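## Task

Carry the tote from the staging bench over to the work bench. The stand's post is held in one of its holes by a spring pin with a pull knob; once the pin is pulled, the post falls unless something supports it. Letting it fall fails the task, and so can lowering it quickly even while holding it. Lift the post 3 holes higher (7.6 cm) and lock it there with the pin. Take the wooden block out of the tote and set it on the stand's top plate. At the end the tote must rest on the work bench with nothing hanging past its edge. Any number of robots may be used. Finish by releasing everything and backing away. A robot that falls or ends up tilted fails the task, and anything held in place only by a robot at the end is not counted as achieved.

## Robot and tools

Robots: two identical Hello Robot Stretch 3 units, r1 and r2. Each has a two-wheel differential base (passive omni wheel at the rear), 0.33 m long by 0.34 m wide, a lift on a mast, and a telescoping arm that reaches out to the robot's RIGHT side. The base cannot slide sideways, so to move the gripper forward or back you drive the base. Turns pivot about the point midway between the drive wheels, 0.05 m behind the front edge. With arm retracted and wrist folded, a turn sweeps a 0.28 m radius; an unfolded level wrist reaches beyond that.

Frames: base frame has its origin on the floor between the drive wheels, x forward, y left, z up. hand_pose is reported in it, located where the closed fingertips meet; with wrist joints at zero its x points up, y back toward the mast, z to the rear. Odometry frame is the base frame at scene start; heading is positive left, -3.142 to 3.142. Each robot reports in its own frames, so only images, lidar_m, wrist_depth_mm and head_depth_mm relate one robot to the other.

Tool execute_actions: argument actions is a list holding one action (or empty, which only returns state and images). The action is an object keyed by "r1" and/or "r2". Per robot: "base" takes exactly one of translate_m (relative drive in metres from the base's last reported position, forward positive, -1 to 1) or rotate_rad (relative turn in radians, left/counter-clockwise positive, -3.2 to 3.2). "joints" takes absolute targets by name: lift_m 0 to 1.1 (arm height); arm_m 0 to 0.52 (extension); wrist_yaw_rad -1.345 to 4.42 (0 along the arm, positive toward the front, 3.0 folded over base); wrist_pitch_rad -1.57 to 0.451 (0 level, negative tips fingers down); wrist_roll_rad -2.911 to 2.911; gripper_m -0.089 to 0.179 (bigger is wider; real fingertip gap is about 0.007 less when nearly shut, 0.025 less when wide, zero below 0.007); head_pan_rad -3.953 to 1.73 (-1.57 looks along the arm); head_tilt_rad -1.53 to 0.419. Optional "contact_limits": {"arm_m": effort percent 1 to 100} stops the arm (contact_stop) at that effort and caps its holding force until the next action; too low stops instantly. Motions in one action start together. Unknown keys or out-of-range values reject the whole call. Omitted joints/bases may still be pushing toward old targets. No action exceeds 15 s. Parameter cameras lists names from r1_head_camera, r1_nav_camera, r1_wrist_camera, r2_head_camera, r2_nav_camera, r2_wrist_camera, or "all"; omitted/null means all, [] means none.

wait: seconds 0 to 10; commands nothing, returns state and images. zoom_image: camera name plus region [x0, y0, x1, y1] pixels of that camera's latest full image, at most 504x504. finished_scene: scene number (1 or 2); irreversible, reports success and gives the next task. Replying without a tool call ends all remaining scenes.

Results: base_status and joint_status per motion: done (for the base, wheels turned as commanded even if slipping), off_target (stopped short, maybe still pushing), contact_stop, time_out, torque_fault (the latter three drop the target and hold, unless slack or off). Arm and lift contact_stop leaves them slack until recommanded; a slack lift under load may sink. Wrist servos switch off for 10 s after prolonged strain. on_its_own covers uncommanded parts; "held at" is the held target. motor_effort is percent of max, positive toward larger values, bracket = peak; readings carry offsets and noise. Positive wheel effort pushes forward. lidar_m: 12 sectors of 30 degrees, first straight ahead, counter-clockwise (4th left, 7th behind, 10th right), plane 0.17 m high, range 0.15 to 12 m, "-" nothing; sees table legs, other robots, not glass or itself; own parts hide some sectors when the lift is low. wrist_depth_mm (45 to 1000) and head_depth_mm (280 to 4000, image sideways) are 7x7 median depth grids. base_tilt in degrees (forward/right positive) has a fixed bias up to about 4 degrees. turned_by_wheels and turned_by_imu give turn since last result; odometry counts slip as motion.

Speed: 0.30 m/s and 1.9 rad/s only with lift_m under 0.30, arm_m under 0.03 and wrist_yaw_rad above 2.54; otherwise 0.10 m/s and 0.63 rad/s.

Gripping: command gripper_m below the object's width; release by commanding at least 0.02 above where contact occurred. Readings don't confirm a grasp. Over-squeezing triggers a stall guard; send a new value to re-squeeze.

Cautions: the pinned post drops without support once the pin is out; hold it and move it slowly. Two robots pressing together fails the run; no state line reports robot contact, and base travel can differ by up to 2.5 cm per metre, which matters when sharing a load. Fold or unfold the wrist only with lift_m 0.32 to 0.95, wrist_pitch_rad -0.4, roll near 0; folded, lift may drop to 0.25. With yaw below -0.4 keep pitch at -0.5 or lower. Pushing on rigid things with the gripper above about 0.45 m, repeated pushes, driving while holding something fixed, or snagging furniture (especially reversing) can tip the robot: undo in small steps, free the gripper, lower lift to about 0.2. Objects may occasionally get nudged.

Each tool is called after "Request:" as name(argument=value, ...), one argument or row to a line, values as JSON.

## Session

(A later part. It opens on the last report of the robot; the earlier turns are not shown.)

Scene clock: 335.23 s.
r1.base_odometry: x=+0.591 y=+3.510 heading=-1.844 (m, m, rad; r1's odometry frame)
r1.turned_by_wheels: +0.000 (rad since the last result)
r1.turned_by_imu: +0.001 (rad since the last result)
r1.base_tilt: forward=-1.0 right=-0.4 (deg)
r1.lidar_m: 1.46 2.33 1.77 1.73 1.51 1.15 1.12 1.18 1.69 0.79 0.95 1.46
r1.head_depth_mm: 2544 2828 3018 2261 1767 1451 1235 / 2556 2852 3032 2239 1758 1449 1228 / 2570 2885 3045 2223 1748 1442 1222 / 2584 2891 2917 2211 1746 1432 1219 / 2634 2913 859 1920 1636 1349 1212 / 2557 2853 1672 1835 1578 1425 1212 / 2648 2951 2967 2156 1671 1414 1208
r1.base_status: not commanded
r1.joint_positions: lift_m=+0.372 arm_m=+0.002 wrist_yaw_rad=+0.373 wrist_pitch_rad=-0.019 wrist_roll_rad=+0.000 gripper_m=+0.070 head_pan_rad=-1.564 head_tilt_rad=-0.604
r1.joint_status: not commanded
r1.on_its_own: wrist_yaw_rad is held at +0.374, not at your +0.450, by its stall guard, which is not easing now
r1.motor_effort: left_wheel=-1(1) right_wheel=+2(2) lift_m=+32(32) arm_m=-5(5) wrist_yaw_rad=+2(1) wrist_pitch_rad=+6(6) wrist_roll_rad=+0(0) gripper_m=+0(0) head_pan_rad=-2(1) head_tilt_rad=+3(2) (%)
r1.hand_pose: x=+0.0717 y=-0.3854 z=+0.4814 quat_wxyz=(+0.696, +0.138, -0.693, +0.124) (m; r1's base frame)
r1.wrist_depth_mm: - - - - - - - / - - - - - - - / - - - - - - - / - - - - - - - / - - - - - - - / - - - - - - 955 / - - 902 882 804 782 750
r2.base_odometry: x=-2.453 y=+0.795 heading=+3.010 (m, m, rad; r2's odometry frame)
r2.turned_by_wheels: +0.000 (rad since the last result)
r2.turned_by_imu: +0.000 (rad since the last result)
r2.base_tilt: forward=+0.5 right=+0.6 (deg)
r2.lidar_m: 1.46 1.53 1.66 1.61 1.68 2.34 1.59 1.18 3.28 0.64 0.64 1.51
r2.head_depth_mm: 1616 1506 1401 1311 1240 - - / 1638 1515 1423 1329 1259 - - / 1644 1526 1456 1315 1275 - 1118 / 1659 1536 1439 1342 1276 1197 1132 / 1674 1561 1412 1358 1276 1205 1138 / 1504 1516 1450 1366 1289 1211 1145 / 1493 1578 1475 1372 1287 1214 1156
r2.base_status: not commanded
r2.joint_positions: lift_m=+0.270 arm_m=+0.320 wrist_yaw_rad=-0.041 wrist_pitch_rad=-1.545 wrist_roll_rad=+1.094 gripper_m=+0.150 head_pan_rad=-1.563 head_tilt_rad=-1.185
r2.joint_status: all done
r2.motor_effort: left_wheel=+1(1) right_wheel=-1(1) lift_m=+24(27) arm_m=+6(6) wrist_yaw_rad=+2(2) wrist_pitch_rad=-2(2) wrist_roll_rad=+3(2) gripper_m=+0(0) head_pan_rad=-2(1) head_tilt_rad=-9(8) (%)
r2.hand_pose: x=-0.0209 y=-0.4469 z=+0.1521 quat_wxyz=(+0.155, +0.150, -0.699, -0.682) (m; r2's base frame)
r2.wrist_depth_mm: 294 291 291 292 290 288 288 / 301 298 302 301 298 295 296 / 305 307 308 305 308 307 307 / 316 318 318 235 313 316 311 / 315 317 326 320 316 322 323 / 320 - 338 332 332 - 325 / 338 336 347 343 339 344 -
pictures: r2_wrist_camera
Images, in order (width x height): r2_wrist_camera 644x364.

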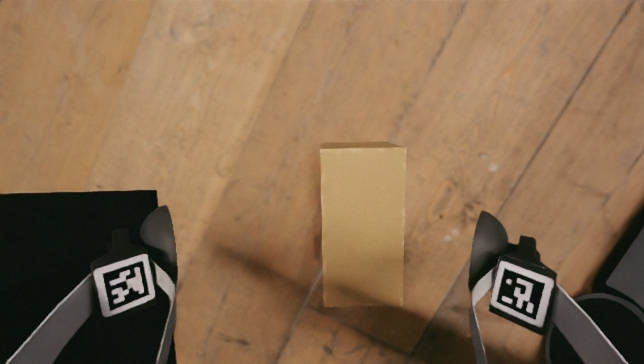

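Request:
execute_actions(
  actions=[
    {"r2":{"joints":{"lift_m":0.15,"arm_m":0.295}}},
  ],
  cameras=["r2_wrist_camera"],
)

Request:
execute_actions(
  actions=[
    {"r2":{"joints":{"gripper_m":0.0}}},
  ],
  cameras=[],
)

Request:
execute_actions(
  actions=[
    {"r2":{"joints":{"lift_m":1.1,"arm_m":0.2}}},
  ],
  cameras=[],
)

Request:
execute_actions(
  actions=[
    {"r2":{"base":{"translate_m":0.22},"joints":{"wrist_pitch_rad":-1.2,"head_tilt_rad":-0.5}}},
  ],
  cameras=["r2_wrist_camera","r2_head_camera"],
)

Scene clock: 337.40 s.
r1.base_odometry: x=+0.591 y=+3.510 heading=-1.844 (m, m, rad; r1's odometry frame)
r1.turned_by_wheels: +0.000 (rad since the last result)
r1.turned_by_imu: +0.001 (rad since the last result)
r1.base_tilt: forward=-0.9 right=-0.5 (deg)
r1.lidar_m: 1.47 2.33 1.77 1.73 1.52 1.15 1.12 1.18 1.68 0.79 1.02 1.47
r1.head_depth_mm: 2548 2844 3011 2249 1765 1446 1233 / 2564 2848 3066 2240 1758 1445 1226 / 2589 2856 3071 2228 1744 1441 1221 / 2575 2892 2897 2213 1741 1437 1219 / 2653 2903 861 1923 1633 1349 1217 / 2554 2890 2680 1727 1522 1426 1210 / 2641 2929 2956 2083 1656 1414 1205
r1.base_status: not commanded
r1.joint_positions: lift_m=+0.372 arm_m=+0.002 wrist_yaw_rad=+0.373 wrist_pitch_rad=-0.019 wrist_roll_rad=+0.000 gripper_m=+0.070 head_pan_rad=-1.564 head_tilt_rad=-0.604
r1.joint_status: not commanded
r1.on_its_own: wrist_yaw_rad is held at +0.374, not at your +0.450, by its stall guard, which is not easing now
r1.motor_effort: left_wheel=-1(1) right_wheel=+2(2) lift_m=+32(32) arm_m=-4(4) wrist_yaw_rad=+1(1) wrist_pitch_rad=+6(6) wrist_roll_rad=+0(0) gripper_m=+0(0) head_pan_rad=-2(3) head_tilt_rad=+3(2) (%)
r1.hand_pose: x=+0.0717 y=-0.3854 z=+0.4814 quat_wxyz=(+0.696, +0.138, -0.693, +0.124) (m; r1's base frame)
r1.wrist_depth_mm: - - - - - - - / - - - - - - - / - - - - - - - / - - - - - - - / - - - - - - - / - - - - - - 945 / - - 890 872 812 771 759
r2.base_odometry: x=-2.453 y=+0.795 heading=+3.010 (m, m, rad; r2's odometry frame)
r2.turned_by_wheels: +0.000 (rad since the last result)
r2.turned_by_imu: +0.000 (rad since the last result)
r2.base_tilt: forward=+0.4 right=+0.5 (deg)
r2.lidar_m: 1.46 1.53 1.65 1.61 1.68 2.34 1.60 1.18 3.31 0.64 0.64 1.51
r2.head_depth_mm: 1617 1502 1403 1321 1251 - 1099 / 1629 1523 1411 1325 1269 - - / 1641 1526 1432 1320 1272 - 1108 / 1657 1539 1436 1343 1276 1200 1132 / 1667 1551 1414 1357 1275 1205 1138 / 1489 1519 1456 1366 1282 1217 1142 / 1497 1580 1474 1369 1297 1219 1147
r2.base_status: not commanded
r2.joint_positions: lift_m=+0.150 arm_m=+0.295 wrist_yaw_rad=-0.041 wrist_pitch_rad=-1.545 wrist_roll_rad=+1.094 gripper_m=+0.150 head_pan_rad=-1.563 head_tilt_rad=-1.185
r2.joint_status: all done
r2.motor_effort: left_wheel=+2(1) right_wheel=-1(1) lift_m=+24(24) arm_m=-5(6) wrist_yaw_rad=+2(1) wrist_pitch_rad=-2(2) wrist_roll_rad=+3(3) gripper_m=+0(0) head_pan_rad=-3(2) head_tilt_rad=-7(9) (%)
r2.hand_pose: x=-0.0209 y=-0.4226 z=+0.0321 quat_wxyz=(+0.155, +0.150, -0.699, -0.682) (m; r2's base frame)
r2.wrist_depth_mm: 178 179 179 177 176 176 176 / 184 183 182 181 182 180 179 / 188 189 187 185 186 185 185 / 193 194 190 110 110 191 190 / 201 200 199 113 115 196 196 / 206 - 205 117 118 - 201 / 212 213 210 121 122 209 208
pictures: r2_wrist_camera
Images, in order (width x height): r2_wrist_camera 644x364.

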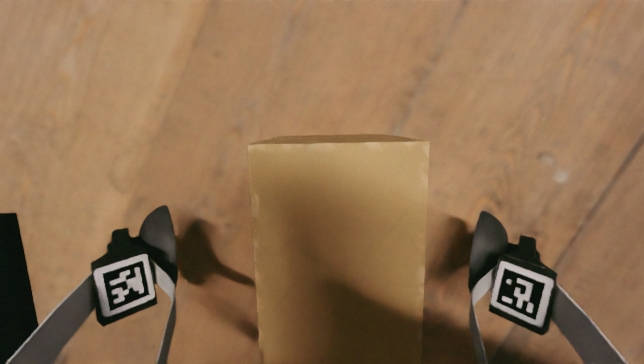

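Scene clock: 339.40 s.
r1.base_odometry: x=+0.591 y=+3.510 heading=-1.844 (m, m, rad; r1's odometry frame)
r1.turned_by_wheels: +0.000 (rad since the last result)
r1.turned_by_imu: +0.000 (rad since the last result)
r1.base_tilt: forward=-0.9 right=-0.2 (deg)
r1.lidar_m: 1.46 2.34 1.77 1.73 1.51 1.15 1.12 1.18 1.68 0.79 1.04 1.47
r1.head_depth_mm: 2569 2836 3022 2253 1776 1451 1233 / 2584 2872 3034 2249 1754 1446 1231 / 2583 2864 3057 2209 1744 1445 1221 / 2617 2898 2890 2191 1738 1437 1216 / 2628 2897 858 1927 1619 1354 1217 / 2552 2882 2685 1734 1526 1416 1211 / 2634 2925 2986 2076 1671 1421 1205
r1.base_status: not commanded
r1.joint_positions: lift_m=+0.372 arm_m=+0.002 wrist_yaw_rad=+0.373 wrist_pitch_rad=-0.019 wrist_roll_rad=+0.000 gripper_m=+0.070 head_pan_rad=-1.564 head_tilt_rad=-0.604
r1.joint_status: not commanded
r1.on_its_own: wrist_yaw_rad is held at +0.374, not at your +0.450, by its stall guard, which is not easing now
r1.motor_effort: left_wheel=-1(1) right_wheel=+2(1) lift_m=+32(32) arm_m=-4(4) wrist_yaw_rad=+2(1) wrist_pitch_rad=+6(6) wrist_roll_rad=+0(0) gripper_m=+0(0) head_pan_rad=-3(3) head_tilt_rad=+2(3) (%)
r1.hand_pose: x=+0.0717 y=-0.3854 z=+0.4814 quat_wxyz=(+0.696, +0.138, -0.693, +0.124) (m; r1's base frame)
r1.wrist_depth_mm: - - - - - - - / - - - - - - - / - - - - - - - / - - - - - - - / - - - - - - - / - - - - - - 935 / - - 880 883 813 769 738
r2.base_odometry: x=-2.453 y=+0.795 heading=+3.010 (m, m, rad; r2's odometry frame)
r2.turned_by_wheels: +0.000 (rad since the last result)
r2.turned_by_imu: +0.000 (rad since the last result)
r2.base_tilt: forward=+0.6 right=+0.6 (deg)
r2.lidar_m: 1.46 1.53 1.66 1.61 1.68 2.34 1.60 1.18 3.30 0.64 0.64 1.50
r2.head_depth_mm: 1613 1504 1406 1318 1250 - 1098 / 1634 1518 1413 1330 1258 - - / 1639 1525 1431 1302 1275 - 1114 / 1660 1541 1436 1349 1278 1199 1131 / 1680 1547 1415 1359 1274 1210 1138 / 1495 1514 1455 1369 1290 1212 1148 / 1489 1577 1464 1370 1291 1220 1158
r2.base_status: not commanded
r2.joint_positions: lift_m=+0.150 arm_m=+0.295 wrist_yaw_rad=-0.041 wrist_pitch_rad=-1.553 wrist_roll_rad=+1.094 gripper_m=+0.002 head_pan_rad=-1.563 head_tilt_rad=-1.185
r2.joint_status: all done
r2.motor_effort: left_wheel=+2(2) right_wheel=+0(2) lift_m=+22(24) arm_m=-5(5) wrist_yaw_rad=+1(1) wrist_pitch_rad=+2(2) wrist_roll_rad=+2(2) gripper_m=-29(99) head_pan_rad=-2(1) head_tilt_rad=-9(8) (%)
r2.hand_pose: x=-0.0208 y=-0.4204 z=+0.0323 quat_wxyz=(+0.155, +0.151, -0.696, -0.685) (m; r2's base frame)
r2.wrist_depth_mm: 179 178 178 177 178 177 177 / 184 184 183 183 182 182 181 / 188 188 188 187 187 187 187 / 194 194 190 111 191 192 192 / 200 200 115 114 115 198 197 / 206 204 119 118 118 204 206 / 211 212 208 122 209 209 209
pictures: none
No camera images: the call's "cameras" was empty. Leave "cameras" out to get every camera's image.

Scene clock: 348.87 s.
r1.base_odometry: x=+0.591 y=+3.510 heading=-1.844 (m, m, rad; r1's odometry frame)
r1.turned_by_wheels: +0.000 (rad since the last result)
r1.turned_by_imu: +0.002 (rad since the last result)
r1.base_tilt: forward=-0.9 right=-0.2 (deg)
r1.lidar_m: 1.46 2.33 1.77 1.73 1.51 1.15 1.12 1.18 1.68 0.79 3.20 1.47
r1.head_depth_mm: 2556 2834 3021 2243 1767 1451 1230 / 2580 2843 3047 2233 1762 1449 1229 / 2609 2888 3027 2217 1752 1442 1223 / 2617 2881 2897 2196 1734 1433 1221 / 2604 2915 860 1922 1627 1348 1216 / 2551 2827 2689 1835 1664 1423 1214 / 931 2859 2974 2161 1710 1419 1207
r1.base_status: not commanded
r1.joint_positions: lift_m=+0.372 arm_m=+0.002 wrist_yaw_rad=+0.373 wrist_pitch_rad=-0.019 wrist_roll_rad=+0.000 gripper_m=+0.070 head_pan_rad=-1.564 head_tilt_rad=-0.604
r1.joint_status: not commanded
r1.on_its_own: wrist_yaw_rad is held at +0.374, not at your +0.450, by its stall guard, which is not easing now
r1.motor_effort: left_wheel=-1(1) right_wheel=+1(1) lift_m=+32(32) arm_m=-4(4) wrist_yaw_rad=+1(1) wrist_pitch_rad=+6(6) wrist_roll_rad=+0(0) gripper_m=+0(0) head_pan_rad=-2(3) head_tilt_rad=+3(3) (%)
r1.hand_pose: x=+0.0717 y=-0.3854 z=+0.4814 quat_wxyz=(+0.696, +0.138, -0.693, +0.124) (m; r1's base frame)
r1.wrist_depth_mm: - - - - - - - / - - - - - - - / - - - - - - - / - - - - - - - / - - - - - - - / - - - - - - 935 / - - 885 881 803 779 744
r2.base_odometry: x=-2.453 y=+0.795 heading=+3.010 (m, m, rad; r2's odometry frame)
r2.turned_by_wheels: +0.000 (rad since the last result)
r2.turned_by_imu: -0.001 (rad since the last result)
r2.base_tilt: forward=+0.5 right=+0.7 (deg)
r2.lidar_m: 1.46 1.53 1.66 1.61 1.67 2.34 1.59 1.18 3.29 0.64 0.64 1.51
r2.head_depth_mm: 1617 1500 1401 1317 1241 1176 1112 / 339 1503 1413 1323 1260 - - / 327 1479 1423 1332 1275 - 1113 / 325 356 1425 1339 1275 1198 1132 / 358 1510 1413 1356 1272 1204 1143 / 1495 1515 1454 1360 1285 1208 1147 / 1485 1587 1471 1371 1302 1222 1155
r2.base_status: not commanded
r2.joint_positions: lift_m=+1.100 arm_m=+0.200 wrist_yaw_rad=-0.041 wrist_pitch_rad=-1.542 wrist_roll_rad=+1.095 gripper_m=+0.011 head_pan_rad=-1.564 head_tilt_rad=-1.187
r2.joint_status: all done
r2.on_its_own: gripper_m is held at +0.010, not at your +0.000, by its stall guard, which is not easing now
r2.motor_effort: left_wheel=+1(2) right_wheel=-1(2) lift_m=+31(34) arm_m=-5(8) wrist_yaw_rad=+1(1) wrist_pitch_rad=-3(10) wrist_roll_rad=+2(3) gripper_m=-21(29) head_pan_rad=-2(2) head_tilt_rad=-8(9) (%)
r2.hand_pose: x=-0.0209 y=-0.3284 z=+0.9817 quat_wxyz=(+0.156, +0.150, -0.700, -0.681) (m; r2's base frame)
r2.wrist_depth_mm: - - - - - - - / - - - - - - - / - - - - - - - / - - 951 122 121 - - / - - 128 126 126 - - / - - 131 130 129 - - / - - - 133 - - -
pictures: none
No camera images: the call's "cameras" was empty. Leave "cameras" out to get every camera's image.

Scene clock: 352.90 s.
r1.base_odometry: x=+0.591 y=+3.510 heading=-1.844 (m, m, rad; r1's odometry frame)
r1.turned_by_wheels: +0.000 (rad since the last result)
r1.turned_by_imu: +0.001 (rad since the last result)
r1.base_tilt: forward=-0.8 right=-0.5 (deg)
r1.lidar_m: 1.46 2.33 1.78 1.73 1.51 1.15 1.12 1.19 1.69 0.79 3.21 1.47
r1.head_depth_mm: 2557 2828 3003 2249 1768 1456 1229 / 2576 2837 3058 2226 1759 1442 1225 / 2607 2879 3074 2216 1747 1439 1222 / 2574 2823 2896 2217 1685 1441 1223 / 900 976 859 1786 1623 1353 1215 / 2613 2928 2809 2174 1721 1417 1216 / 2637 2953 2960 2154 1708 1413 1207
r1.base_status: not commanded
r1.joint_positions: lift_m=+0.372 arm_m=+0.002 wrist_yaw_rad=+0.373 wrist_pitch_rad=-0.019 wrist_roll_rad=+0.000 gripper_m=+0.070 head_pan_rad=-1.564 head_tilt_rad=-0.604
r1.joint_status: not commanded
r1.on_its_own: wrist_yaw_rad is held at +0.374, not at your +0.450, by its stall guard, which is not easing now
r1.motor_effort: left_wheel=-1(1) right_wheel=+1(2) lift_m=+32(32) arm_m=-4(4) wrist_yaw_rad=+2(2) wrist_pitch_rad=+6(6) wrist_roll_rad=+0(0) gripper_m=+0(0) head_pan_rad=-3(3) head_tilt_rad=+2(2) (%)
r1.hand_pose: x=+0.0717 y=-0.3854 z=+0.4814 quat_wxyz=(+0.696, +0.138, -0.693, +0.124) (m; r1's base frame)
r1.wrist_depth_mm: - - - - - - - / - - - - - - - / - - - - - - - / - - - - - - - / - - - - - - - / - - - - - - 944 / - - 893 880 815 774 748
r2.base_odometry: x=-2.671 y=+0.824 heading=+3.010 (m, m, rad; r2's odometry frame)
r2.turned_by_wheels: +0.000 (rad since the last result)
r2.turned_by_imu: -0.001 (rad since the last result)
r2.base_tilt: forward=+0.4 right=+0.6 (deg)
r2.lidar_m: 1.24 1.29 1.66 1.60 1.67 2.33 1.61 1.39 3.29 0.61 1.73 1.28
r2.head_depth_mm: 2786 - 3080 2300 1808 1473 1246 / - - - 2170 1671 1498 1261 / - - - - 435 952 1189 / 2762 3027 3277 1393 440 1526 1283 / 2660 2960 1668 2205 1727 1552 1296 / 2738 3058 3269 2512 1929 1555 1305 / 2750 3037 3259 2553 1954 1575 1317
r2.base_status: done
r2.joint_positions: lift_m=+1.100 arm_m=+0.200 wrist_yaw_rad=-0.041 wrist_pitch_rad=-1.212 wrist_roll_rad=+1.095 gripper_m=+0.011 head_pan_rad=-1.564 head_tilt_rad=-0.508
r2.joint_status: all done
r2.on_its_own: gripper_m is held at +0.010, not at your +0.000, by its stall guard, which is not easing now
r2.motor_effort: left_wheel=+1(5) right_wheel=-1(4) lift_m=+31(31) arm_m=-5(5) wrist_yaw_rad=+1(1) wrist_pitch_rad=+6(7) wrist_roll_rad=+2(2) gripper_m=-21(21) head_pan_rad=-2(1) head_tilt_rad=+4(44) (%)
r2.hand_pose: x=-0.0243 y=-0.4124 z=+0.9900 quat_wxyz=(+0.183, +0.118, -0.801, -0.558) (m; r2's base frame)
r2.wrist_depth_mm: 282 251 - - - - 942 / 282 251 - - - - 950 / 284 252 435 - - - 978 / - 261 - 122 - - 957 / - - 128 126 126 - - / - - 131 129 129 - - / - - - 133 - - 966
pictures: r2_head_camera (sideways: a quarter turn clockwise sets it upright), r2_wrist_camera
Images, in order (width x height): r2_head_camera 896x504, r2_wrist_camera 644x364.

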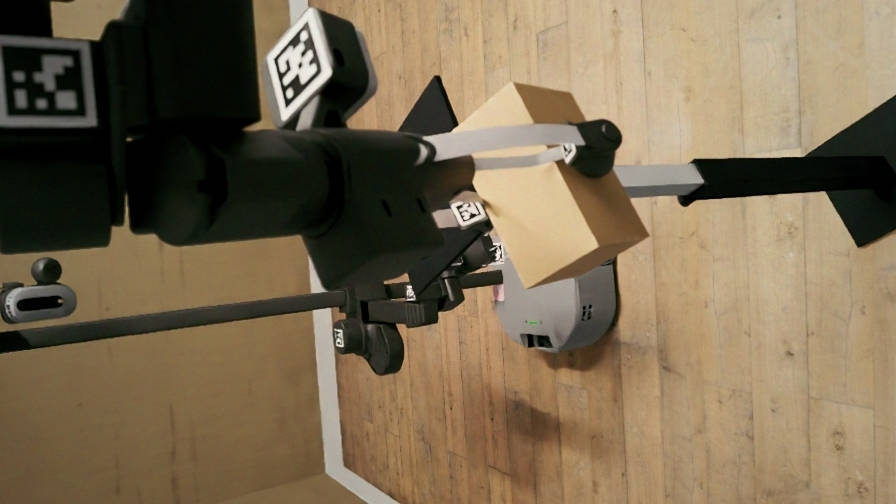

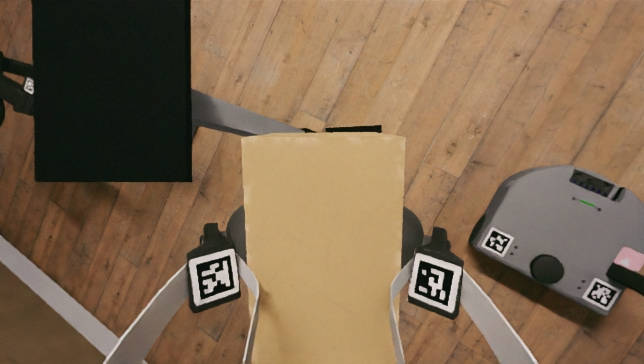

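Request:
execute_actions(
  actions=[
    {"r2":{"joints":{"wrist_pitch_rad":-0.7,"arm_m":0.12}}},
  ],
  cameras=[],
)

Request:
execute_actions(
  actions=[
    {"r2":{"joints":{"arm_m":0.28}}},
  ],
  cameras=["r2_wrist_camera","r1_nav_camera"],
)

Scene clock: 354.93 s.
r1.base_odometry: x=+0.591 y=+3.510 heading=-1.844 (m, m, rad; r1's odometry frame)
r1.turned_by_wheels: +0.000 (rad since the last result)
r1.turned_by_imu: +0.000 (rad since the last result)
r1.base_tilt: forward=-0.9 right=-0.5 (deg)
r1.lidar_m: 1.47 2.34 1.77 1.73 1.51 1.15 1.12 1.18 1.68 0.79 3.20 1.47
r1.head_depth_mm: 2549 2849 3018 2261 1768 1457 1231 / 2565 2831 3040 2250 1762 1445 1230 / 2595 2880 3074 2228 1749 1441 1228 / 2550 2868 2876 2201 1694 1431 1217 / 942 908 859 1785 1636 1348 1217 / 2627 2910 2844 2177 1724 1420 1215 / 2657 2980 2939 2170 1715 1415 1202
r1.base_status: not commanded
r1.joint_positions: lift_m=+0.372 arm_m=+0.002 wrist_yaw_rad=+0.373 wrist_pitch_rad=-0.019 wrist_roll_rad=+0.000 gripper_m=+0.070 head_pan_rad=-1.564 head_tilt_rad=-0.604
r1.joint_status: not commanded
r1.on_its_own: wrist_yaw_rad is held at +0.374, not at your +0.450, by its stall guard, which is not easing now
r1.motor_effort: left_wheel=-1(1) right_wheel=+1(2) lift_m=+32(32) arm_m=-5(4) wrist_yaw_rad=+2(1) wrist_pitch_rad=+6(6) wrist_roll_rad=+0(0) gripper_m=+0(0) head_pan_rad=-3(2) head_tilt_rad=+2(2) (%)
r1.hand_pose: x=+0.0717 y=-0.3854 z=+0.4814 quat_wxyz=(+0.696, +0.138, -0.693, +0.124) (m; r1's base frame)
r1.wrist_depth_mm: - - - - - - - / - - - - - - - / - - - - - - - / - - - - - - - / - - - - - - - / - - - - - - 930 / - - 908 869 808 773 748
r2.base_odometry: x=-2.671 y=+0.824 heading=+3.010 (m, m, rad; r2's odometry frame)
r2.turned_by_wheels: +0.000 (rad since the last result)
r2.turned_by_imu: +0.000 (rad since the last result)
r2.base_tilt: forward=+0.5 right=+0.5 (deg)
r2.lidar_m: 1.24 1.30 1.65 1.60 1.67 2.34 1.62 1.40 3.30 0.61 1.73 1.28
r2.head_depth_mm: - - - 2311 1801 1469 1251 / - - - 2154 1817 1492 1257 / - - - 421 840 947 1188 / 2749 3014 3259 426 1708 1529 1287 / 2639 2998 1673 2197 1731 1545 1295 / 2777 3033 3255 2515 1919 1561 1305 / 2736 3040 3233 2558 1948 1580 1314
r2.base_status: not commanded
r2.joint_positions: lift_m=+1.100 arm_m=+0.120 wrist_yaw_rad=-0.041 wrist_pitch_rad=-0.732 wrist_roll_rad=+1.096 gripper_m=+0.011 head_pan_rad=-1.564 head_tilt_rad=-0.507
r2.joint_status: all done
r2.on_its_own: gripper_m is held at +0.010, not at your +0.000, by its stall guard, which is not easing now
r2.motor_effort: left_wheel=+1(1) right_wheel=-1(1) lift_m=+31(31) arm_m=-5(6) wrist_yaw_rad=+1(1) wrist_pitch_rad=+15(14) wrist_roll_rad=+2(2) gripper_m=-21(21) head_pan_rad=-2(2) head_tilt_rad=+4(4) (%)
r2.hand_pose: x=-0.0286 y=-0.4394 z=+1.0491 quat_wxyz=(+0.213, +0.066, -0.909, -0.353) (m; r2's base frame)
r2.wrist_depth_mm: - - - - - - - / - - - - - - 989 / - - - 335 - - 965 / - - 422 123 643 - 950 / - - 128 126 126 - 916 / - - 132 129 129 - 889 / - - - 133 - - 884
pictures: none
No camera images: the call's "cameras" was empty. Leave "cameras" out to get every camera's image.

Scene clock: 357.37 s.
r1.base_odometry: x=+0.591 y=+3.510 heading=-1.844 (m, m, rad; r1's odometry frame)
r1.turned_by_wheels: +0.000 (rad since the last result)
r1.turned_by_imu: +0.001 (rad since the last result)
r1.base_tilt: forward=-1.0 right=-0.4 (deg)
r1.lidar_m: 1.47 2.33 1.78 1.74 1.51 1.15 1.12 1.18 1.69 0.79 3.18 1.46
r1.head_depth_mm: 2571 2832 3026 2238 1769 1456 1232 / 2596 2864 3030 2233 1749 1447 1229 / 2580 2861 3049 2214 1744 1443 1222 / 2554 2854 2866 2213 1690 1433 1222 / 807 769 843 1786 1631 1346 1216 / 2598 2886 2817 2177 1720 1424 1214 / 2619 2955 2958 2168 1711 1408 1209
r1.base_status: not commanded
r1.joint_positions: lift_m=+0.372 arm_m=+0.002 wrist_yaw_rad=+0.373 wrist_pitch_rad=-0.019 wrist_roll_rad=+0.000 gripper_m=+0.070 head_pan_rad=-1.564 head_tilt_rad=-0.604
r1.joint_status: not commanded
r1.on_its_own: wrist_yaw_rad is held at +0.374, not at your +0.450, by its stall guard, which is not easing now
r1.motor_effort: left_wheel=-1(1) right_wheel=+1(2) lift_m=+32(32) arm_m=-4(4) wrist_yaw_rad=+2(2) wrist_pitch_rad=+6(6) wrist_roll_rad=+0(0) gripper_m=-1(0) head_pan_rad=-3(1) head_tilt_rad=+2(2) (%)
r1.hand_pose: x=+0.0717 y=-0.3854 z=+0.4814 quat_wxyz=(+0.696, +0.138, -0.693, +0.124) (m; r1's base frame)
r1.wrist_depth_mm: - - - - - - - / - - - - - - - / - - - - - - - / - - - - - - - / - - - - - - - / - - - - - - 945 / - - 898 885 796 789 757
r2.base_odometry: x=-2.671 y=+0.824 heading=+3.010 (m, m, rad; r2's odometry frame)
r2.turned_by_wheels: +0.000 (rad since the last result)
r2.turned_by_imu: +0.000 (rad since the last result)
r2.base_tilt: forward=+0.5 right=+0.5 (deg)
r2.lidar_m: 1.24 1.30 1.66 1.60 1.67 2.32 1.61 1.39 3.30 0.61 1.72 1.29
r2.head_depth_mm: 2772 3073 3220 2293 1804 1481 1252 / - - 3205 2171 1826 1490 1259 / - - 560 669 1706 950 1184 / 2778 3050 564 688 1712 1525 1282 / 2656 2999 1662 2200 1726 1538 1296 / 2765 3084 3292 2503 1931 1563 1313 / 2755 3020 3280 2561 1941 1578 1322
r2.base_status: not commanded
r2.joint_positions: lift_m=+1.100 arm_m=+0.280 wrist_yaw_rad=-0.041 wrist_pitch_rad=-0.731 wrist_roll_rad=+1.097 gripper_m=+0.011 head_pan_rad=-1.564 head_tilt_rad=-0.507
r2.joint_status: all done
r2.on_its_own: gripper_m is held at +0.010, not at your +0.000, by its stall guard, which is not easing now
r2.motor_effort: left_wheel=+1(1) right_wheel=-1(1) lift_m=+31(31) arm_m=+6(7) wrist_yaw_rad=+1(1) wrist_pitch_rad=+15(16) wrist_roll_rad=+1(1) gripper_m=-21(22) head_pan_rad=-1(3) head_tilt_rad=+4(4) (%)
r2.hand_pose: x=-0.0286 y=-0.5989 z=+1.0493 quat_wxyz=(+0.212, +0.065, -0.909, -0.352) (m; r2's base frame)
r2.wrist_depth_mm: - - - - - - - / - - - - - - - / - - - - 249 - 989 / - - - 122 226 - 918 / - - 128 126 126 657 906 / - - 131 129 129 - 895 / - - - 133 212 951 887
pictures: r1_nav_camera (sideways: a quarter turn counterclockwise sets it upright), r2_wrist_camera
Images, in order (width x height): r1_nav_camera 672x504, r2_wrist_camera 644x364.

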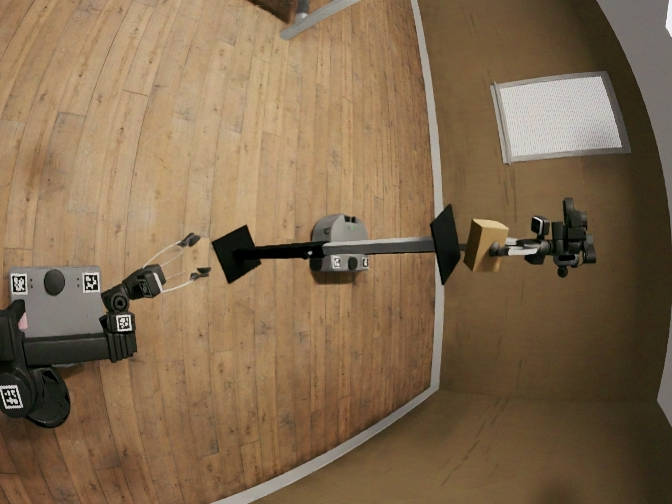

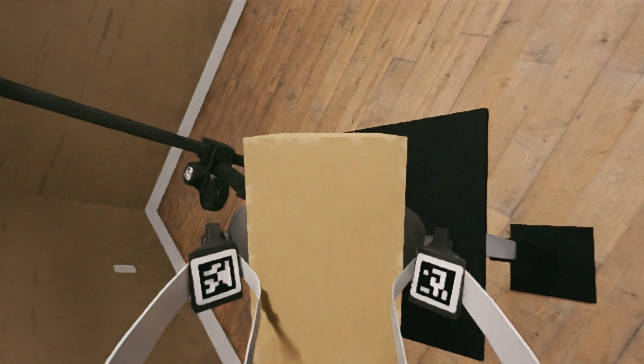

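Pitch down while extending to keep over centre.

Request:
execute_actions(
  actions=[
    {"r2":{"joints":{"wrist_pitch_rad":-1.2,"arm_m":0.40}}},
  ],
  cameras=["r2_wrist_camera","r1_nav_camera"],
)

Scene clock: 361.03 s.
r1.base_odometry: x=+0.591 y=+3.510 heading=-1.844 (m, m, rad; r1's odometry frame)
r1.turned_by_wheels: +0.000 (rad since the last result)
r1.turned_by_imu: +0.001 (rad since the last result)
r1.base_tilt: forward=-0.8 right=-0.4 (deg)
r1.lidar_m: 1.47 2.33 1.77 1.73 1.52 1.15 1.12 1.19 1.69 0.79 3.21 1.46
r1.head_depth_mm: 2580 2815 3014 2253 1774 1456 1231 / 2560 2833 3030 2228 1755 1441 1231 / 2590 2860 3048 2226 1752 1447 1221 / 2583 2904 2862 2212 1696 1441 1218 / 743 830 811 1781 1626 1346 1214 / 2555 2911 2675 2190 1726 1425 1212 / 2637 2926 2967 2180 1719 1418 1208
r1.base_status: not commanded
r1.joint_positions: lift_m=+0.372 arm_m=+0.002 wrist_yaw_rad=+0.373 wrist_pitch_rad=-0.019 wrist_roll_rad=+0.000 gripper_m=+0.070 head_pan_rad=-1.564 head_tilt_rad=-0.604
r1.joint_status: not commanded
r1.on_its_own: wrist_yaw_rad is held at +0.374, not at your +0.450, by its stall guard, which is not easing now
r1.motor_effort: left_wheel=-1(1) right_wheel=+2(1) lift_m=+32(32) arm_m=-5(4) wrist_yaw_rad=+1(2) wrist_pitch_rad=+6(6) wrist_roll_rad=+0(0) gripper_m=-1(0) head_pan_rad=-2(3) head_tilt_rad=+3(3) (%)
r1.hand_pose: x=+0.0717 y=-0.3854 z=+0.4814 quat_wxyz=(+0.696, +0.138, -0.693, +0.124) (m; r1's base frame)
r1.wrist_depth_mm: - - - - - - - / - - - - - - - / - - - - - - - / - - - - - - - / - - - - - - - / - - - - - - 929 / - - 904 880 800 786 744
r2.base_odometry: x=-2.671 y=+0.824 heading=+3.010 (m, m, rad; r2's odometry frame)
r2.turned_by_wheels: +0.000 (rad since the last result)
r2.turned_by_imu: -0.021 (rad since the last result)
r2.base_tilt: forward=+0.5 right=+0.6 (deg)
r2.lidar_m: 1.24 1.29 1.66 1.60 1.66 2.29 1.74 1.39 3.30 0.61 1.76 1.29
r2.head_depth_mm: 2832 3020 3230 2325 1814 1477 1248 / 2778 3036 3188 2201 1836 1491 1264 / - - 3203 621 1680 959 1191 / 2758 2959 3282 603 1754 1536 1282 / 1312 2977 3207 1898 1738 1556 1305 / 2742 3042 3263 2507 1938 1565 1316 / 2730 3000 3258 2575 1956 1578 1321
r2.base_status: not commanded
r2.joint_positions: lift_m=+1.100 arm_m=+0.400 wrist_yaw_rad=-0.041 wrist_pitch_rad=-1.219 wrist_roll_rad=+1.099 gripper_m=+0.014 head_pan_rad=-1.564 head_tilt_rad=-0.503
r2.joint_status: all done
r2.on_its_own: gripper_m is held at +0.013, not at your +0.000, by its stall guard, which is not easing now
r2.motor_effort: left_wheel=+0(7) right_wheel=+2(17) lift_m=+21(30) arm_m=+7(19) wrist_yaw_rad=+1(4) wrist_pitch_rad=+9(56) wrist_roll_rad=+0(1) gripper_m=-22(25) head_pan_rad=-1(2) head_tilt_rad=+2(4) (%)
r2.hand_pose: x=-0.0243 y=-0.6100 z=+0.9901 quat_wxyz=(+0.180, +0.117, -0.800, -0.561) (m; r2's base frame)
r2.wrist_depth_mm: - - - - - - 981 / - - - - - - 973 / 814 819 227 205 194 - 966 / - - 228 123 189 - 987 / - - 132 124 127 - - / - - 132 124 118 - - / - - 234 125 191 - 984
pictures: r1_nav_camera (sideways: a quarter turn counterclockwise sets it upright), r2_wrist_camera
Images, in order (width x height): r1_nav_camera 672x504, r2_wrist_camera 644x364.

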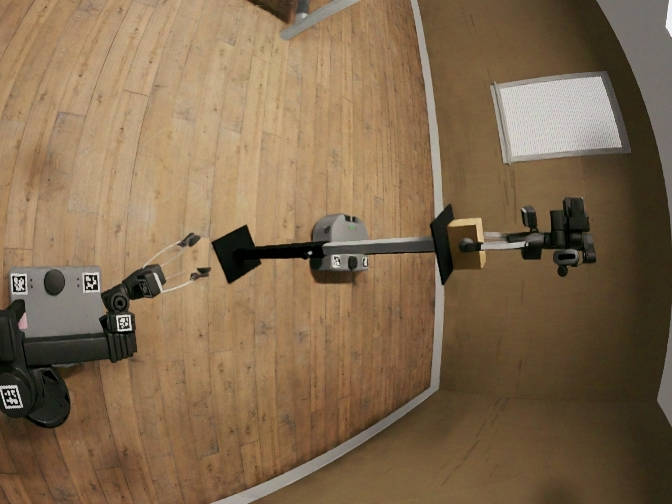

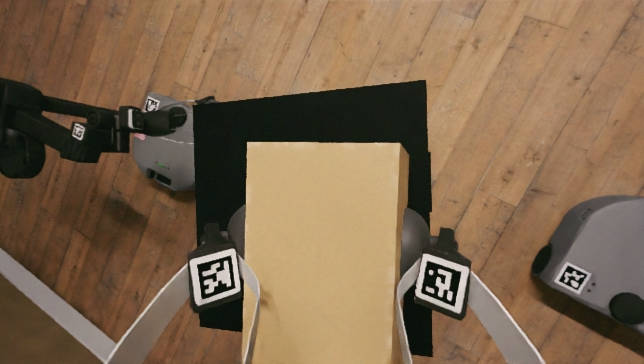

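Request:
execute_actions(
  actions=[
    {"r2":{"joints":{"gripper_m":0.16}}},
  ],
  cameras=[],
)

Request:
execute_actions(
  actions=[
    {"r2":{"joints":{"wrist_pitch_rad":-0.2}}},
  ],
  cameras=[],
)

Request:
execute_actions(
  actions=[
    {"r2":{"joints":{"arm_m":0.0}}},
  ],
  cameras=["r2_head_camera","r1_nav_camera"],
)

Scene clock: 363.20 s.
r1.base_odometry: x=+0.591 y=+3.510 heading=-1.844 (m, m, rad; r1's odometry frame)
r1.turned_by_wheels: +0.000 (rad since the last result)
r1.turned_by_imu: +0.001 (rad since the last result)
r1.base_tilt: forward=-0.9 right=-0.4 (deg)
r1.lidar_m: 1.46 2.34 1.78 1.74 1.51 1.15 1.12 1.18 1.68 0.79 3.20 1.47
r1.head_depth_mm: 2579 2858 3023 2264 1767 1453 1232 / 2580 2867 3054 2234 1764 1449 1232 / 2593 2876 3057 2223 1754 1438 1224 / 2598 2884 2880 2197 1693 1431 1215 / 741 805 809 1794 1641 1349 1215 / 2572 2913 2693 2172 1728 1418 1215 / 2641 2952 2975 2173 1709 1415 1209
r1.base_status: not commanded
r1.joint_positions: lift_m=+0.372 arm_m=+0.002 wrist_yaw_rad=+0.373 wrist_pitch_rad=-0.019 wrist_roll_rad=+0.000 gripper_m=+0.070 head_pan_rad=-1.564 head_tilt_rad=-0.604
r1.joint_status: not commanded
r1.on_its_own: wrist_yaw_rad is held at +0.374, not at your +0.450, by its stall guard, which is not easing now
r1.motor_effort: left_wheel=-1(1) right_wheel=+1(1) lift_m=+32(32) arm_m=-4(4) wrist_yaw_rad=+1(1) wrist_pitch_rad=+6(6) wrist_roll_rad=+0(0) gripper_m=+0(0) head_pan_rad=-3(2) head_tilt_rad=+2(2) (%)
r1.hand_pose: x=+0.0717 y=-0.3854 z=+0.4814 quat_wxyz=(+0.696, +0.138, -0.693, +0.124) (m; r1's base frame)
r1.wrist_depth_mm: - - - - - - - / - - - - - - - / - - - - - - - / - - - - - - - / - - - - - - - / - - - - - - 939 / - - 883 897 800 790 746
r2.base_odometry: x=-2.671 y=+0.824 heading=+3.010 (m, m, rad; r2's odometry frame)
r2.turned_by_wheels: +0.000 (rad since the last result)
r2.turned_by_imu: +0.000 (rad since the last result)
r2.base_tilt: forward=+0.5 right=+0.6 (deg)
r2.lidar_m: 1.24 1.29 1.66 1.60 1.66 2.28 1.75 1.39 3.32 0.61 1.77 1.29
r2.head_depth_mm: 2825 3027 3214 2321 1808 1477 1259 / 2751 3049 3206 2205 1844 1497 1261 / - - 3187 615 1687 965 1181 / 2748 2999 3197 602 1757 1537 1288 / 1328 2962 3194 1881 1724 1542 1301 / 2739 3017 3277 2545 1935 1556 1310 / 2735 3018 3242 2582 1959 1584 1321
r2.base_status: not commanded
r2.joint_positions: lift_m=+1.100 arm_m=+0.400 wrist_yaw_rad=-0.041 wrist_pitch_rad=-1.206 wrist_roll_rad=+1.099 gripper_m=+0.160 head_pan_rad=-1.564 head_tilt_rad=-0.503
r2.joint_status: all done
r2.motor_effort: left_wheel=+0(1) right_wheel=+1(2) lift_m=+23(23) arm_m=+6(8) wrist_yaw_rad=+1(2) wrist_pitch_rad=+3(9) wrist_roll_rad=+0(0) gripper_m=+0(87) head_pan_rad=-2(2) head_tilt_rad=+2(2) (%)
r2.hand_pose: x=-0.0244 y=-0.6133 z=+0.9908 quat_wxyz=(+0.181, +0.116, -0.803, -0.556) (m; r2's base frame)
r2.wrist_depth_mm: - - - - - - 969 / - - - - - - 961 / 826 833 229 205 196 - 957 / - - 231 123 189 - 991 / - - 230 123 189 - - / - - 231 124 187 - - / - - - 124 190 - 996
pictures: none
No camera images: the call's "cameras" was empty. Leave "cameras" out to get every camera's image.

Scene clock: 364.53 s.
r1.base_odometry: x=+0.591 y=+3.510 heading=-1.844 (m, m, rad; r1's odometry frame)
r1.turned_by_wheels: +0.000 (rad since the last result)
r1.turned_by_imu: +0.000 (rad since the last result)
r1.base_tilt: forward=-0.9 right=-0.4 (deg)
r1.lidar_m: 1.46 2.34 1.78 1.73 1.50 1.15 1.12 1.18 1.68 0.79 3.22 1.46
r1.head_depth_mm: 2562 2841 3012 2254 1765 1450 1232 / 2574 2856 3020 2237 1751 1444 1231 / 2570 2853 3041 2241 1751 1435 1224 / 2606 2864 2903 2196 1690 1434 1219 / 702 2886 755 1792 1638 1353 1214 / 706 2831 2814 2183 1728 1420 1210 / 2628 2949 2961 2170 1724 1420 1207
r1.base_status: not commanded
r1.joint_positions: lift_m=+0.372 arm_m=+0.002 wrist_yaw_rad=+0.373 wrist_pitch_rad=-0.019 wrist_roll_rad=+0.000 gripper_m=+0.070 head_pan_rad=-1.564 head_tilt_rad=-0.604
r1.joint_status: not commanded
r1.on_its_own: wrist_yaw_rad is held at +0.374, not at your +0.450, by its stall guard, which is not easing now
r1.motor_effort: left_wheel=-1(1) right_wheel=+1(2) lift_m=+31(32) arm_m=-4(5) wrist_yaw_rad=+2(1) wrist_pitch_rad=+6(6) wrist_roll_rad=+0(0) gripper_m=-1(0) head_pan_rad=-3(1) head_tilt_rad=+3(3) (%)
r1.hand_pose: x=+0.0717 y=-0.3854 z=+0.4814 quat_wxyz=(+0.696, +0.138, -0.693, +0.124) (m; r1's base frame)
r1.wrist_depth_mm: - - - - - - - / - - - - - - - / - - - - - - - / - - - - - - - / - - - - - - - / - - - - - - 940 / - - 883 874 808 787 747
r2.base_odometry: x=-2.671 y=+0.824 heading=+3.010 (m, m, rad; r2's odometry frame)
r2.turned_by_wheels: +0.000 (rad since the last result)
r2.turned_by_imu: +0.000 (rad since the last result)
r2.base_tilt: forward=+0.4 right=+0.5 (deg)
r2.lidar_m: 1.24 1.29 1.66 1.60 1.66 2.28 1.74 1.39 3.31 0.61 1.77 1.29
r2.head_depth_mm: 2802 3016 3254 2322 1801 1475 1257 / 2752 3079 3185 2263 1839 1497 1263 / - 3047 3237 678 1682 967 1192 / 2691 3073 3199 635 1755 1532 1291 / 1323 2983 3236 1895 1738 1558 1298 / 2737 3026 3273 2514 1931 1568 1310 / 2729 2979 3265 2581 1945 1586 1328
r2.base_status: not commanded
r2.joint_positions: lift_m=+1.100 arm_m=+0.400 wrist_yaw_rad=-0.041 wrist_pitch_rad=-0.221 wrist_roll_rad=+1.099 gripper_m=+0.160 head_pan_rad=-1.564 head_tilt_rad=-0.503
r2.joint_status: all done
r2.motor_effort: left_wheel=+0(1) right_wheel=+0(2) lift_m=+24(25) arm_m=+6(5) wrist_yaw_rad=+1(1) wrist_pitch_rad=+10(14) wrist_roll_rad=+0(0) gripper_m=+0(3) head_pan_rad=-3(3) head_tilt_rad=+2(2) (%)
r2.hand_pose: x=-0.0315 y=-0.7891 z=+1.1590 quat_wxyz=(+0.230, +0.006, -0.967, -0.112) (m; r2's base frame)
r2.wrist_depth_mm: - - - - - - - / - - - - - - - / - - - - - - - / - - - - - - - / - - - - - - - / - - - - - 850 - / - - - - - - 946
pictures: none
No camera images: the call's "cameras" was empty. Leave "cameras" out to get every camera's image.

Scene clock: 368.67 s.
r1.base_odometry: x=+0.591 y=+3.510 heading=-1.844 (m, m, rad; r1's odometry frame)
r1.turned_by_wheels: +0.000 (rad since the last result)
r1.turned_by_imu: +0.001 (rad since the last result)
r1.base_tilt: forward=-1.0 right=-0.4 (deg)
r1.lidar_m: 1.46 2.33 1.78 1.73 1.51 1.15 1.12 1.18 1.69 0.79 3.21 1.46
r1.head_depth_mm: 2567 2817 3008 2253 1768 1449 1231 / 2592 2866 3060 2237 1766 1439 1224 / 2597 2898 3027 2212 1741 1435 1225 / 2607 2899 2872 2223 1687 1438 1224 / 1332 2864 755 1789 1626 1349 1215 / 2621 2891 2823 2179 1715 1420 1219 / 2651 2944 2960 2184 1704 1414 1205
r1.base_status: not commanded
r1.joint_positions: lift_m=+0.372 arm_m=+0.002 wrist_yaw_rad=+0.373 wrist_pitch_rad=-0.019 wrist_roll_rad=+0.000 gripper_m=+0.070 head_pan_rad=-1.564 head_tilt_rad=-0.604
r1.joint_status: not commanded
r1.on_its_own: wrist_yaw_rad is held at +0.374, not at your +0.450, by its stall guard, which is not easing now
r1.motor_effort: left_wheel=-1(1) right_wheel=+2(2) lift_m=+32(32) arm_m=-4(4) wrist_yaw_rad=+1(1) wrist_pitch_rad=+6(6) wrist_roll_rad=+1(0) gripper_m=+0(0) head_pan_rad=-3(3) head_tilt_rad=+2(2) (%)
r1.hand_pose: x=+0.0717 y=-0.3854 z=+0.4814 quat_wxyz=(+0.696, +0.138, -0.693, +0.124) (m; r1's base frame)
r1.wrist_depth_mm: - - - - - - - / - - - - - - - / - - - - - - - / - - - - - - - / - - - - - - - / - - - - - - 949 / - - 877 890 805 786 754
r2.base_odometry: x=-2.671 y=+0.824 heading=+3.010 (m, m, rad; r2's odometry frame)
r2.turned_by_wheels: +0.000 (rad since the last result)
r2.turned_by_imu: +0.000 (rad since the last result)
r2.base_tilt: forward=+0.5 right=+0.5 (deg)
r2.lidar_m: 1.25 1.29 1.65 1.60 1.66 2.28 1.75 1.39 3.30 0.61 1.76 1.29
r2.head_depth_mm: - - - - - - 1251 / - - - - - - 1267 / - - - - - 954 1191 / 2771 3036 3207 - 1715 1536 1295 / 1328 2967 3192 1932 1741 1551 1297 / 2768 3035 3196 2509 1939 1573 1319 / 2740 3016 3251 2567 1976 1591 1328
r2.base_status: not commanded
r2.joint_positions: lift_m=+1.100 arm_m=+0.003 wrist_yaw_rad=-0.041 wrist_pitch_rad=-0.220 wrist_roll_rad=+1.099 gripper_m=+0.160 head_pan_rad=-1.564 head_tilt_rad=-0.503
r2.joint_status: all done
joint sent to its limit — the command would take r2.arm_m past its lower limit, so that joint was sent only as far as its limit.
r2.motor_effort: left_wheel=+0(0) right_wheel=+0(0) lift_m=+24(25) arm_m=-5(5) wrist_yaw_rad=+1(2) wrist_pitch_rad=+10(10) wrist_roll_rad=+0(1) gripper_m=+0(0) head_pan_rad=-2(1) head_tilt_rad=+2(2) (%)
r2.hand_pose: x=-0.0315 y=-0.3922 z=+1.1592 quat_wxyz=(+0.230, +0.006, -0.967, -0.112) (m; r2's base frame)
r2.wrist_depth_mm: - - - - - - - / - - - - - - - / - - - - - - - / - - - - 504 - - / - - - - 420 - - / - - - - - - - / - - - - - - 939
pictures: r1_nav_camera (sideways: a quarter turn counterclockwise sets it upright), r2_head_camera (sideways: a quarter turn clockwise sets it upright)
Images, in order (width x height): r1_nav_camera 672x504, r2_head_camera 896x504.

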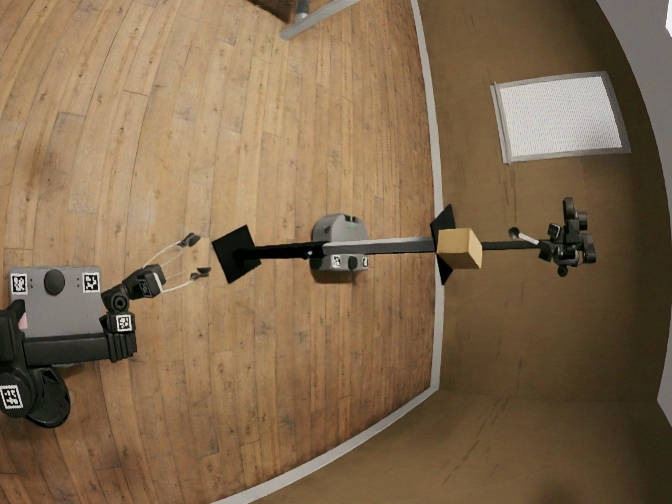

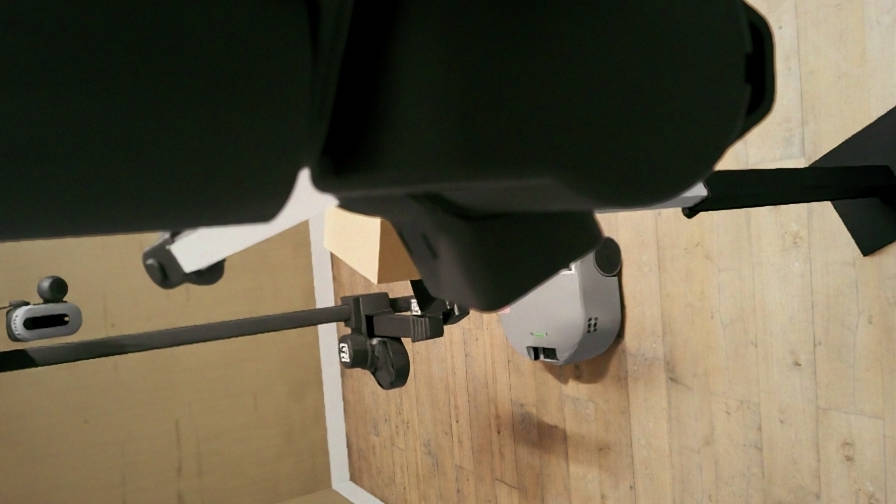

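Request:
finished_scene(
  scene=2,
)

The scene is finished: the task was done.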